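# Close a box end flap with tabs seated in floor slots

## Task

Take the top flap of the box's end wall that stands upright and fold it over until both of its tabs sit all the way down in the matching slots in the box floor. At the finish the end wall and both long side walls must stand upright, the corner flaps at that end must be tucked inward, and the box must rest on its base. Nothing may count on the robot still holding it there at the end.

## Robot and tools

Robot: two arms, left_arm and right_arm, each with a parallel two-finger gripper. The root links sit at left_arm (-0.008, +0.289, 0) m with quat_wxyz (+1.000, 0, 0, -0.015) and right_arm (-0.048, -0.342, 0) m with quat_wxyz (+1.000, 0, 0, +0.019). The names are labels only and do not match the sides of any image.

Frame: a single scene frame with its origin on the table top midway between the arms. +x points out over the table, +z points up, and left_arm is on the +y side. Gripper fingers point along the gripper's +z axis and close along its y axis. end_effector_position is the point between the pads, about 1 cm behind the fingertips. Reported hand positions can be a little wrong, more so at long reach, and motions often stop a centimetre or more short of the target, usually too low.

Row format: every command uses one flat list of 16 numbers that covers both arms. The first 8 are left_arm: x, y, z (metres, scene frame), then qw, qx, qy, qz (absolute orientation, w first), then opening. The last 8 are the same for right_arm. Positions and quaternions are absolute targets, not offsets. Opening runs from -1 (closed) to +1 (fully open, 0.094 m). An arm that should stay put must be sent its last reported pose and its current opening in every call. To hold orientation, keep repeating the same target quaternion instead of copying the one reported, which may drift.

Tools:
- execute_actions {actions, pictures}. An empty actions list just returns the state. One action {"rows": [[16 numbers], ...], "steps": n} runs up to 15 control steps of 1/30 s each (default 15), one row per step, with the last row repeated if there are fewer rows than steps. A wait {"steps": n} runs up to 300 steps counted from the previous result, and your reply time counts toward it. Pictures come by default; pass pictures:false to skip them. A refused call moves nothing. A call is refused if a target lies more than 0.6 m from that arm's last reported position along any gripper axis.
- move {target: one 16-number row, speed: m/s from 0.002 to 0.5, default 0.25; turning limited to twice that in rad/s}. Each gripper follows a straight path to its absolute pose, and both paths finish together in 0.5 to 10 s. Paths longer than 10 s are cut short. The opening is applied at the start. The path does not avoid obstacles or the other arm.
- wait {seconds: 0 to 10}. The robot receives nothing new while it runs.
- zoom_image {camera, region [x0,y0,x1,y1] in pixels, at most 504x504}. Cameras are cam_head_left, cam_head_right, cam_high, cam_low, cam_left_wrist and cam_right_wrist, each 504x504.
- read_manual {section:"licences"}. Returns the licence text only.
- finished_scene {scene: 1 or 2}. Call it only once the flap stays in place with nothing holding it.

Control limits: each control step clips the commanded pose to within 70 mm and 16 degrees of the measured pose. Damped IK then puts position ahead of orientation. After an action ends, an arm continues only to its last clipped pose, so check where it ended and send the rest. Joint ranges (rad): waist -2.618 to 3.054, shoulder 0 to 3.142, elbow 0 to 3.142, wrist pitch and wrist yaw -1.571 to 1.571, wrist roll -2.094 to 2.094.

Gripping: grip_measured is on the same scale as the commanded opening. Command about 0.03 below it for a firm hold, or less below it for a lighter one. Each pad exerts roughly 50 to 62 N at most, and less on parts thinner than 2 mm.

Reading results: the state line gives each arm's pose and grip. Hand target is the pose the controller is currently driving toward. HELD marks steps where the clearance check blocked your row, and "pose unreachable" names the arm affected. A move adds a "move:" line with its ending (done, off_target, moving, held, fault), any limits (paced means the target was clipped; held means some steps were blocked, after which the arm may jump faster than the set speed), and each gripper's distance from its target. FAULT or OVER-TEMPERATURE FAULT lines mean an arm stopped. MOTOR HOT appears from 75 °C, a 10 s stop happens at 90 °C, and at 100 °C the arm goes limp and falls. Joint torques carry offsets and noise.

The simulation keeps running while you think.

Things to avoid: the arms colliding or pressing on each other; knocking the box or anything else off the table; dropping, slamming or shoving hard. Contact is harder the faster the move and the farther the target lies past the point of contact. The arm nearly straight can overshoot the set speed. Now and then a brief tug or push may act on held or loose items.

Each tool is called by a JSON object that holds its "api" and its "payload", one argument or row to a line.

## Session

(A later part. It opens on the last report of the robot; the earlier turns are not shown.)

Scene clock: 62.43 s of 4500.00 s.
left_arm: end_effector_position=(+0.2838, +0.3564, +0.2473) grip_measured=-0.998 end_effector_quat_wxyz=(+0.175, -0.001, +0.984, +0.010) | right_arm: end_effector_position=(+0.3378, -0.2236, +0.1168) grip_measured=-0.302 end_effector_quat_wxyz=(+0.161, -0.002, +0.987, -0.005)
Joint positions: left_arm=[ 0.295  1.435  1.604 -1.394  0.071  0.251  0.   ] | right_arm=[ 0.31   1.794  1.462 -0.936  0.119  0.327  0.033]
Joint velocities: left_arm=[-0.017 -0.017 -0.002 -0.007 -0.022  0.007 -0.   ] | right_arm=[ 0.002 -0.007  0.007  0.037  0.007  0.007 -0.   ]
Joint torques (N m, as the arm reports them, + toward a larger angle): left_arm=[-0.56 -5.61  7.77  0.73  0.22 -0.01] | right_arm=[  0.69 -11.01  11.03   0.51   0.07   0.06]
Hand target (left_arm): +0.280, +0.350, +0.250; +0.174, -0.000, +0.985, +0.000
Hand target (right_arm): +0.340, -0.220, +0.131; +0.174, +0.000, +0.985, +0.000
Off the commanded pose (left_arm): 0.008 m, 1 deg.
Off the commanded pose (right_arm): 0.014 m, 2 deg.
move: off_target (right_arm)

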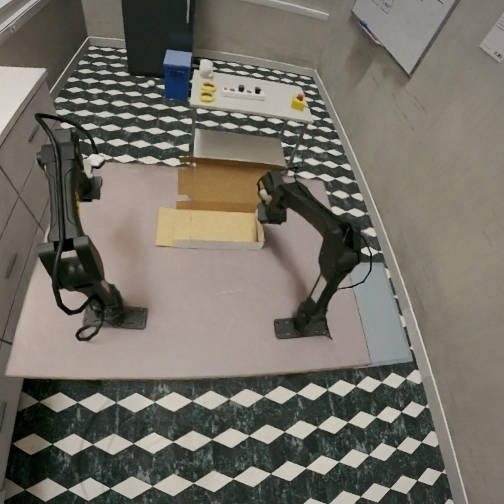

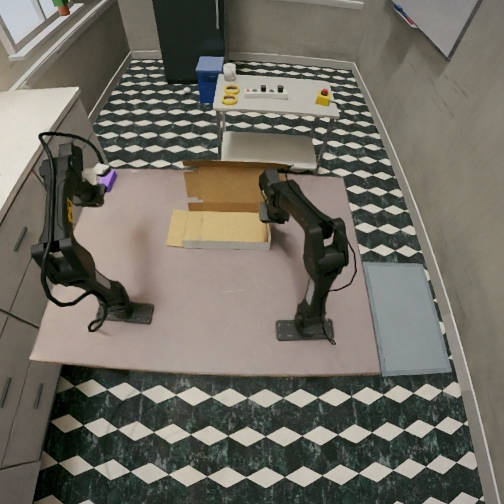

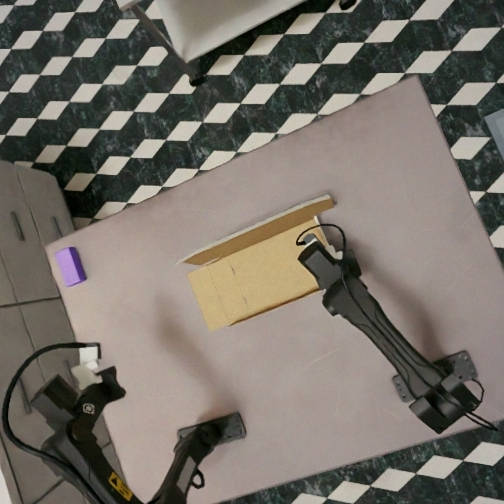

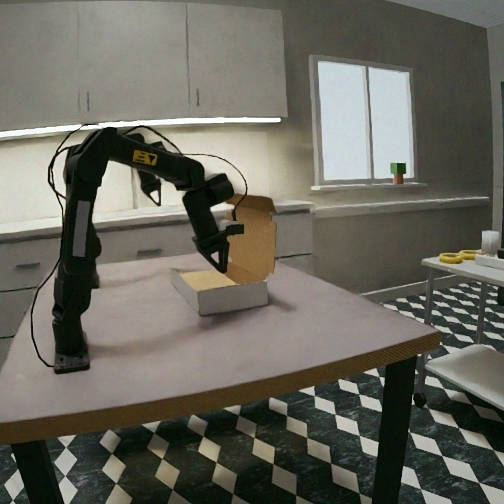

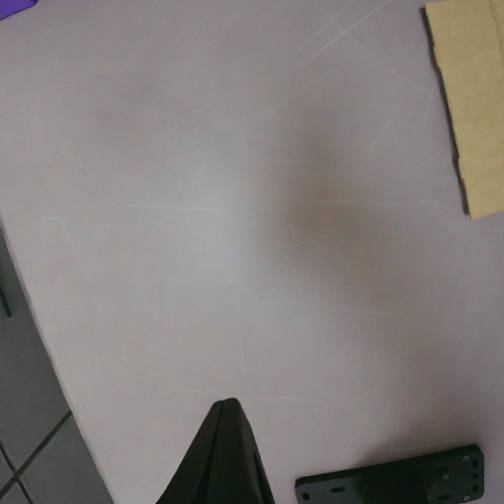

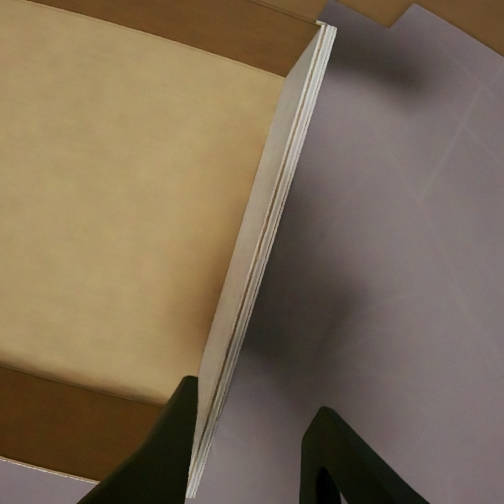

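{"api": "move", "payload": {
  "target": [0.28,0.35,0.25,0.174,0,0.985,0,-1,0.33,-0.217,0.045,0.174,0,0.985,0,-0.1],
  "speed": 0.08
}}

{"api": "move", "payload": {
  "target": [0.28,0.35,0.25,0.174,0,0.985,0,-1,0.33,-0.217,0.04,0.174,0,0.985,0,-1],
  "speed": 0.03
}}

{"api": "move", "payload": {
  "target": [0.28,0.35,0.25,0.174,0,0.985,0,-1,0.33,-0.217,0.022,0.174,0,0.985,0,-1],
  "speed": 0.03
}}

{"api": "move", "payload": {
  "target": [0.28,0.35,0.25,0.174,0,0.985,0,-1,0.33,-0.217,0.04,0.174,0,0.985,0,-0.2]
}}

{"api": "move", "payload": {
  "target": [0.28,0.35,0.25,0.174,0,0.985,0,-1,0.32,-0.217,0.15,0.174,0,0.985,0,-0.2],
  "speed": 0.15
}}

Scene clock: 70.40 s of 4500.00 s.
left_arm: end_effector_position=(+0.2838, +0.3564, +0.2473) grip_measured=-0.998 end_effector_quat_wxyz=(+0.175, -0.001, +0.984, +0.010) | right_arm: end_effector_position=(+0.3336, -0.2184, +0.0509) grip_measured=-0.102 end_effector_quat_wxyz=(+0.178, +0.000, +0.984, +0.003)
Joint positions: left_arm=[ 0.295  1.435  1.604 -1.394  0.071  0.251  0.   ] | right_arm=[ 0.326  1.814  1.206 -0.625  0.119  0.344  0.042]
Joint velocities: left_arm=[-0.002 -0.007 -0.002 -0.007  0.022 -0.007  0.001] | right_arm=[ 0.012 -0.017 -0.002 -0.037 -0.007 -0.051 -0.001]
Joint torques (N m, as the arm reports them, + toward a larger angle): left_arm=[-0.59 -5.57  7.69  0.73  0.21 -0.04] | right_arm=[ 0.96 -9.06  6.62  0.81  0.15  0.07]
Hand target (left_arm): +0.280, +0.350, +0.250; +0.174, -0.000, +0.985, +0.000
Hand target (right_arm): +0.330, -0.217, +0.045; +0.174, -0.000, +0.985, -0.000
Off the commanded pose (left_arm): 0.008 m, 1 deg.
Off the commanded pose (right_arm): 0.007 m, 1 deg.
After step 90, 3.47 s passed at rest.
move: done

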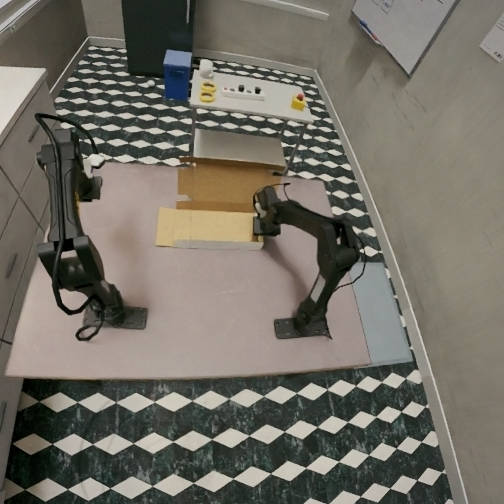

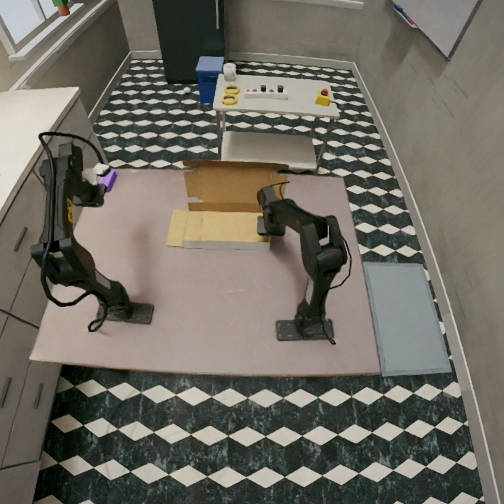

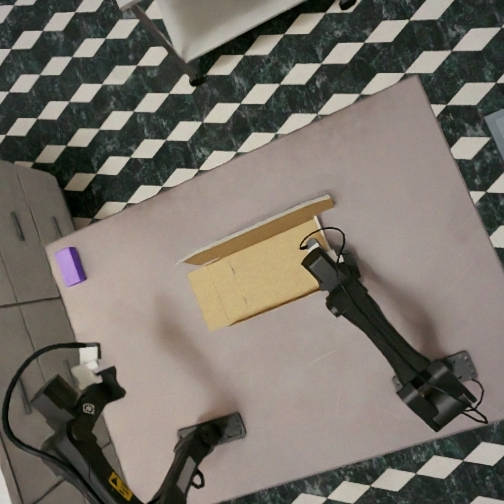

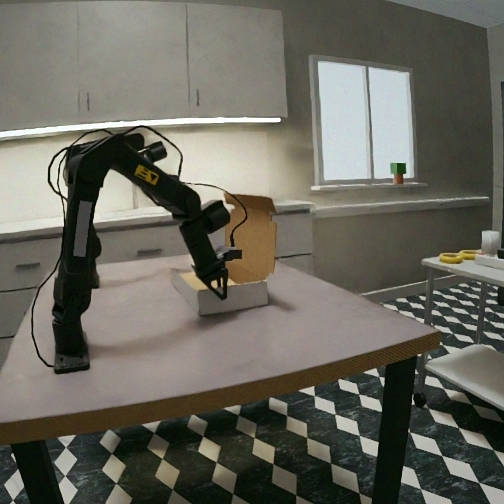

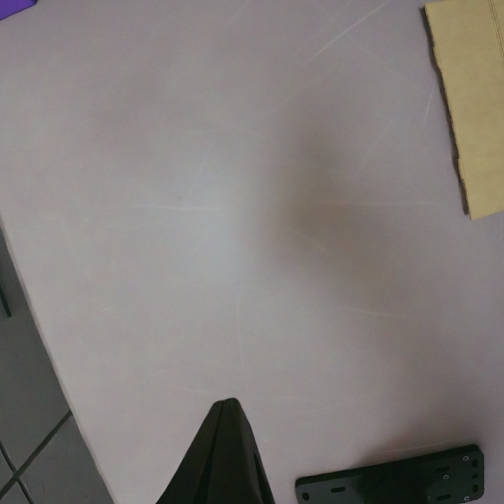

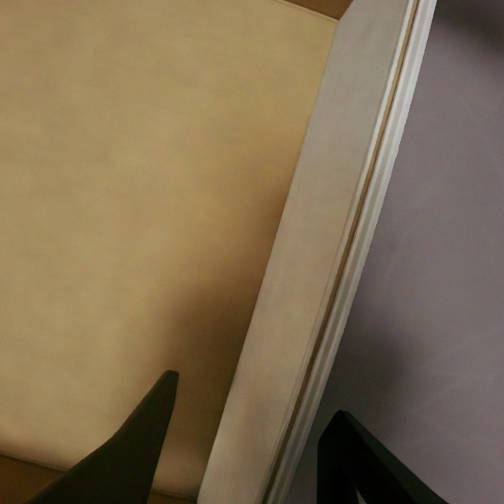

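Scene clock: 71.10 s of 4500.00 s.
left_arm: end_effector_position=(+0.2838, +0.3564, +0.2473) grip_measured=-0.998 end_effector_quat_wxyz=(+0.175, -0.001, +0.984, +0.010) | right_arm: end_effector_position=(+0.3338, -0.2186, +0.0504) grip_measured=-0.912 end_effector_quat_wxyz=(+0.178, +0.000, +0.984, +0.003)
Joint positions: left_arm=[ 0.295  1.435  1.604 -1.394  0.071  0.251  0.   ] | right_arm=[ 0.326  1.814  1.204 -0.621  0.12   0.344  0.004]
Joint velocities: left_arm=[ 0.022 -0.002 -0.002  0.007  0.037  0.007  0.   ] | right_arm=[ 0.002  0.017 -0.007  0.007  0.081 -0.037  0.   ]
Joint torques (N m, as the arm reports them, + toward a larger angle): left_arm=[-0.63 -5.62  7.72  0.76  0.22 -0.01] | right_arm=[ 0.89 -8.53  5.64  0.96  0.13  0.07]
Hand target (left_arm): +0.280, +0.350, +0.250; +0.174, -0.000, +0.985, +0.000
Hand target (right_arm): +0.330, -0.217, +0.040; +0.174, -0.000, +0.985, +0.000
Off the commanded pose (left_arm): 0.008 m, 1 deg.
Off the commanded pose (right_arm): 0.011 m, 1 deg.
move: off_target (right_arm)

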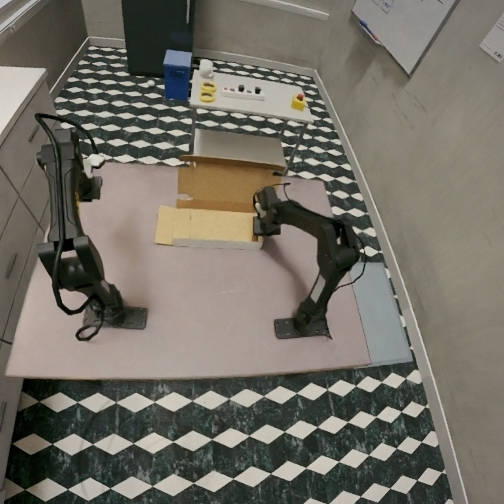

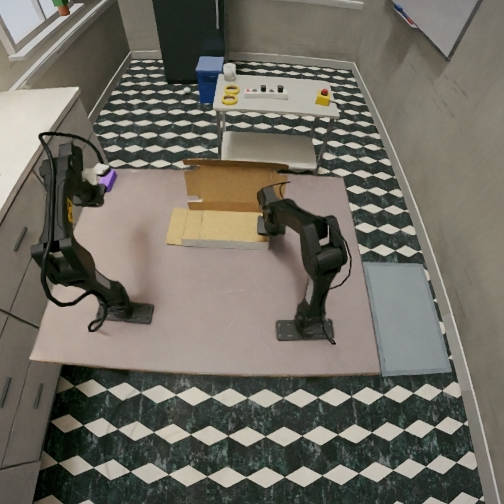

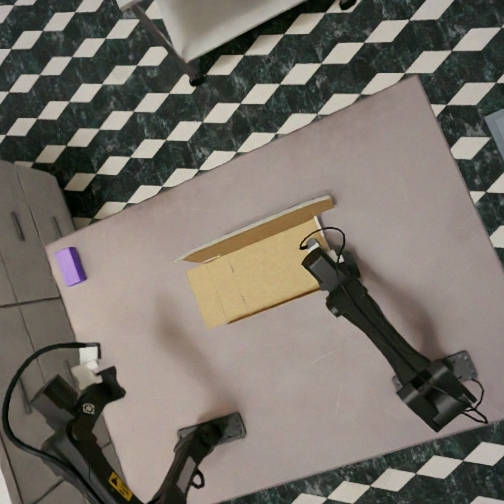

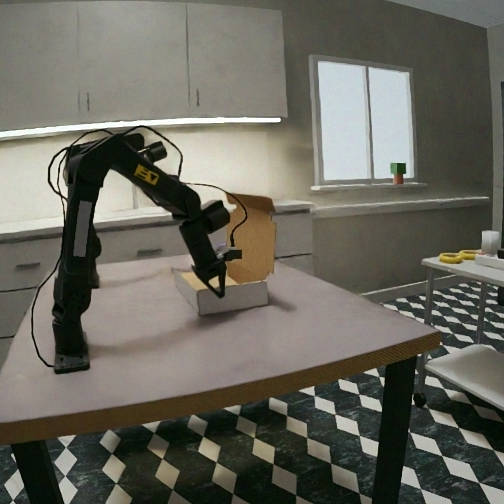

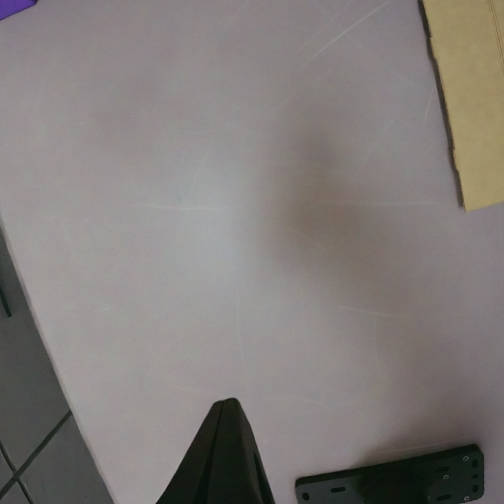

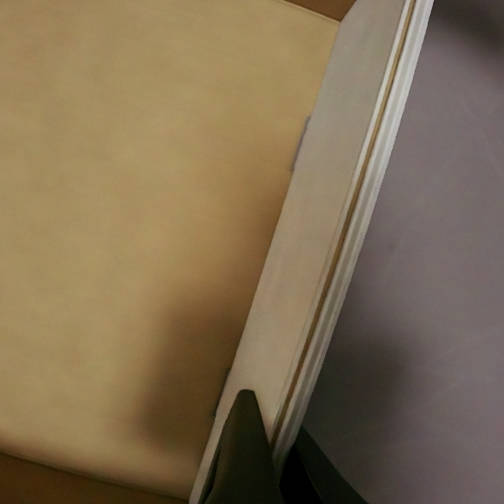

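Scene clock: 72.30 s of 4500.00 s.
left_arm: end_effector_position=(+0.2838, +0.3564, +0.2473) grip_measured=-0.998 end_effector_quat_wxyz=(+0.175, -0.001, +0.984, +0.010) | right_arm: end_effector_position=(+0.3406, -0.2178, +0.0491) grip_measured=-0.912 end_effector_quat_wxyz=(+0.197, +0.002, +0.980, +0.005)
Joint positions: left_arm=[ 0.295  1.435  1.604 -1.394  0.071  0.251  0.   ] | right_arm=[ 0.326  1.814  1.184 -0.564  0.129  0.344  0.004]
Joint velocities: left_arm=[-0.002 -0.017  0.007 -0.051 -0.037 -0.007 -0.   ] | right_arm=[ 0.007  0.007 -0.007  0.037  0.037 -0.066 -0.001]
Joint torques (N m, as the arm reports them, + toward a larger angle): left_arm=[-0.72 -5.6   7.74  0.77  0.22 -0.03] | right_arm=[ 0.88 -6.5   3.42  1.13  0.02  0.07]
Hand target (left_arm): +0.280, +0.350, +0.250; +0.174, -0.000, +0.985, +0.000
Hand target (right_arm): +0.329, -0.218, +0.023; +0.173, +0.000, +0.985, -0.000
Off the commanded pose (left_arm): 0.008 m, 1 deg.
Off the commanded pose (right_arm): 0.029 m, 3 deg.
move: off_target (right_arm)

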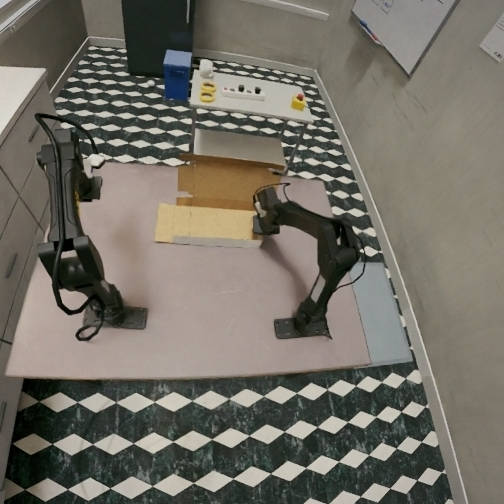

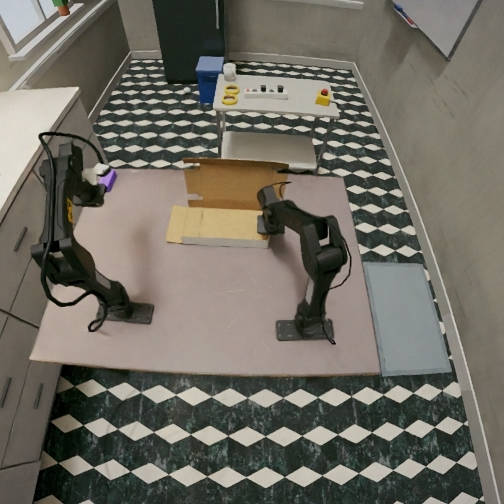

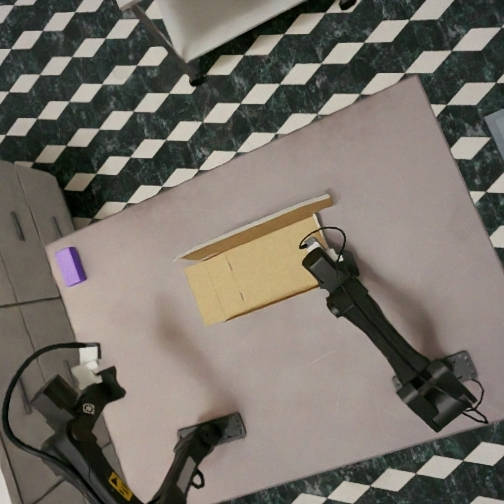

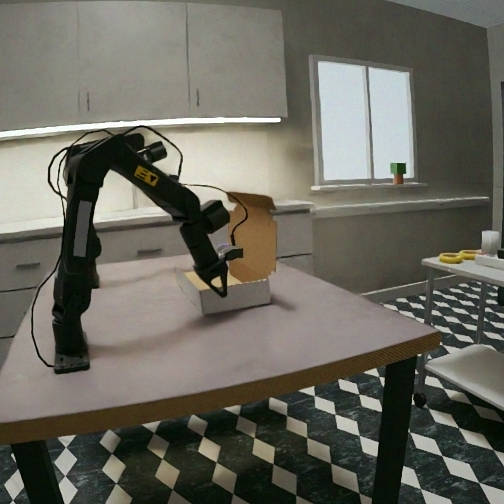

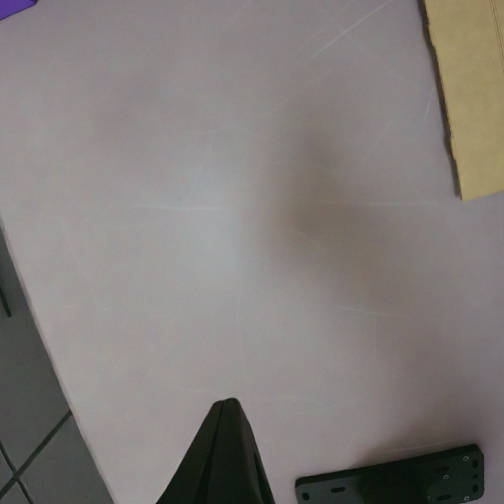

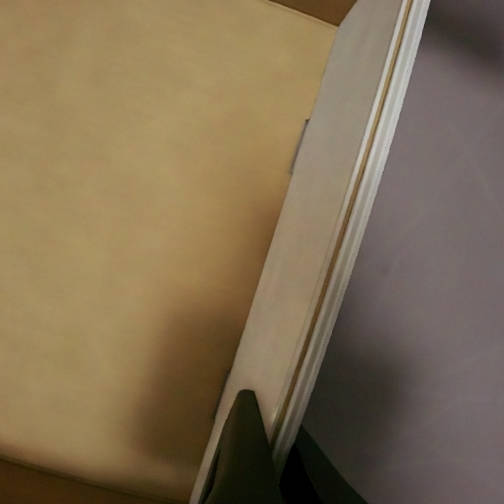

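Scene clock: 73.00 s of 4500.00 s.
left_arm: end_effector_position=(+0.2838, +0.3564, +0.2473) grip_measured=-0.998 end_effector_quat_wxyz=(+0.175, -0.001, +0.984, +0.010) | right_arm: end_effector_position=(+0.3374, -0.2190, +0.0485) grip_measured=-0.202 end_effector_quat_wxyz=(+0.191, +0.002, +0.982, +0.003)
Joint positions: left_arm=[ 0.295  1.435  1.604 -1.394  0.071  0.251  0.   ] | right_arm=[ 0.326  1.812  1.184 -0.58   0.129  0.344  0.037]
Joint velocities: left_arm=[ 0.002 -0.027  0.007 -0.007 -0.007  0.007  0.   ] | right_arm=[ 0.012 -0.007  0.002 -0.066 -0.007 -0.007 -0.001]
Joint torques (N m, as the arm reports them, + toward a larger angle): left_arm=[-0.75 -5.6   7.69  0.76  0.22 -0.03] | right_arm=[ 0.87 -8.35  7.57  0.6   0.01  0.06]
Hand target (left_arm): +0.280, +0.350, +0.250; +0.174, -0.000, +0.985, +0.000
Hand target (right_arm): +0.330, -0.217, +0.040; +0.174, -0.000, +0.985, +0.000
Off the commanded pose (left_arm): 0.008 m, 1 deg.
Off the commanded pose (right_arm): 0.011 m, 2 deg.
move: off_target (right_arm)

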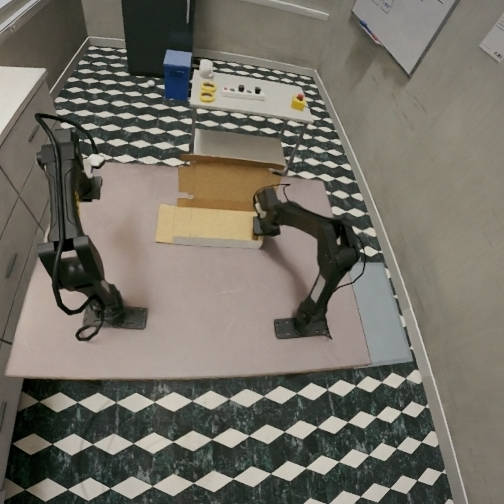

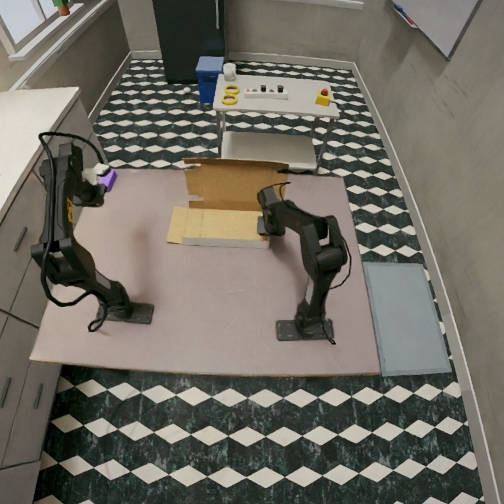

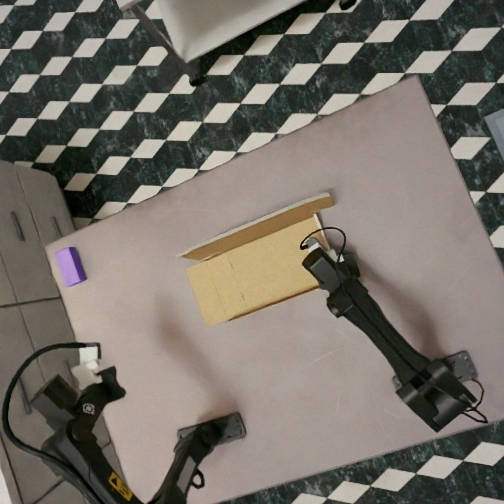

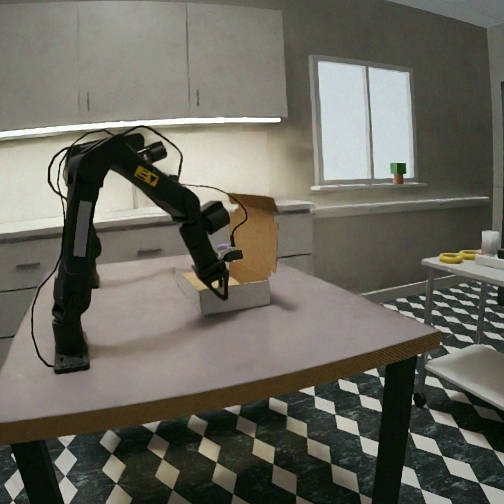

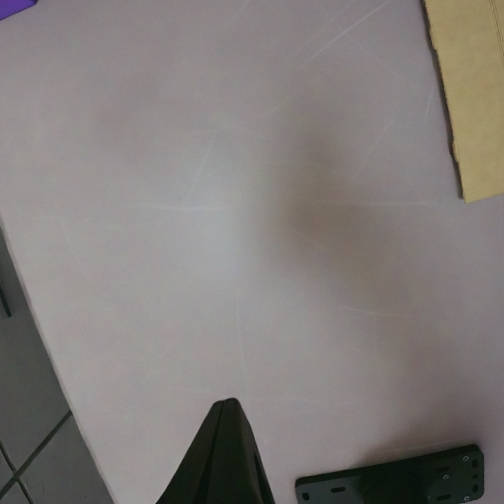

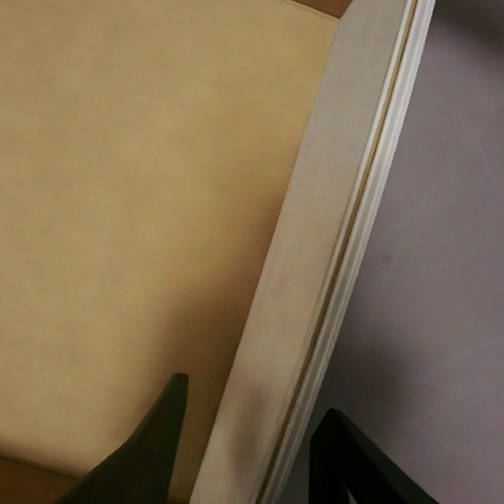

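Scene clock: 74.37 s of 4500.00 s.
left_arm: end_effector_position=(+0.2838, +0.3564, +0.2473) grip_measured=-0.998 end_effector_quat_wxyz=(+0.175, -0.001, +0.984, +0.010) | right_arm: end_effector_position=(+0.3191, -0.2217, +0.1376) grip_measured=-0.202 end_effector_quat_wxyz=(+0.163, -0.000, +0.987, -0.006)
Joint positions: left_arm=[ 0.295  1.435  1.604 -1.394  0.071  0.251  0.   ] | right_arm=[ 0.336  1.724  1.46  -1.005  0.129  0.354  0.037]
Joint velocities: left_arm=[-0.002 -0.007  0.012  0.051  0.037  0.022  0.   ] | right_arm=[-0.007  0.002  0.002 -0.037 -0.007  0.007  0.001]
Joint torques (N m, as the arm reports them, + toward a larger angle): left_arm=[-0.64 -5.63  7.61  0.78  0.22  0.  ] | right_arm=[  0.96 -10.05  11.05   0.51   0.05   0.06]
Hand target (left_arm): +0.280, +0.350, +0.250; +0.174, -0.000, +0.985, +0.000
Hand target (right_arm): +0.320, -0.217, +0.150; +0.174, -0.000, +0.985, +0.001
Off the commanded pose (left_arm): 0.008 m, 1 deg.
Off the commanded pose (right_arm): 0.013 m, 1 deg.
move: off_target (right_arm)

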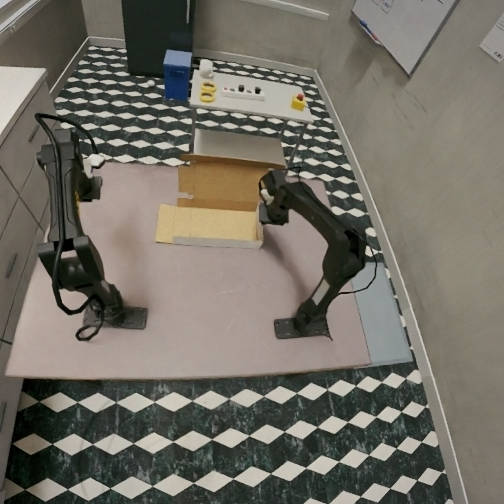

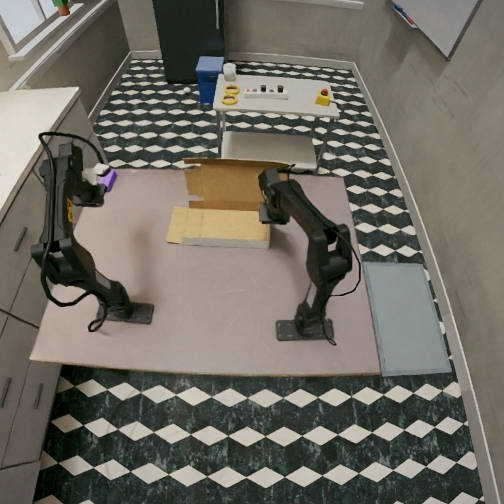

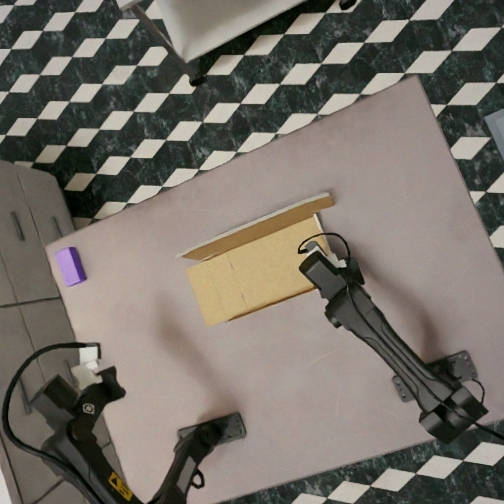

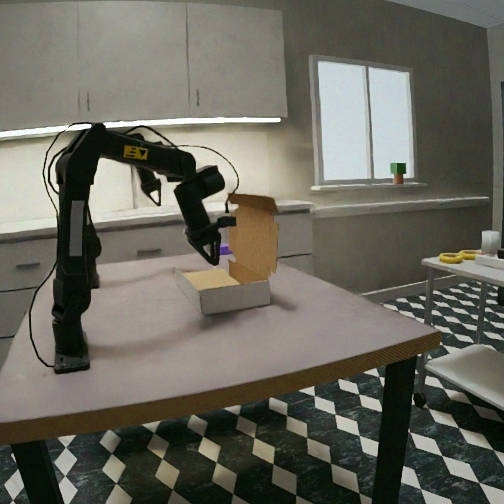

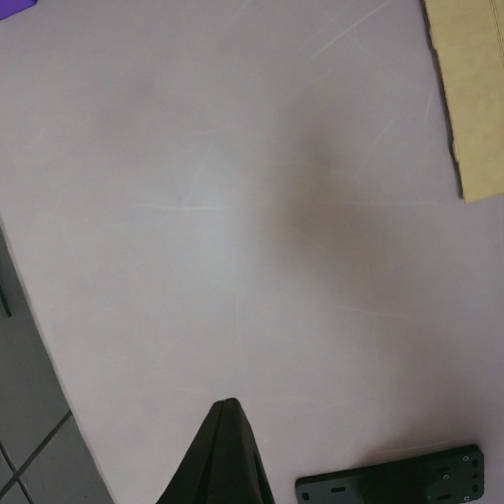

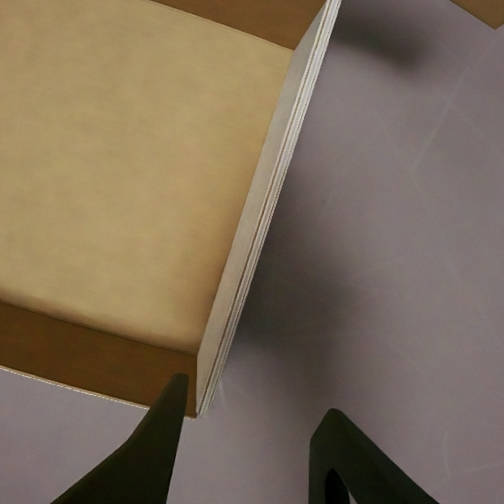

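Both tabs are seated in their slots.

{"api": "finished_scene", "payload": {
  "scene": 2
}}

The scene is finished: the task was done.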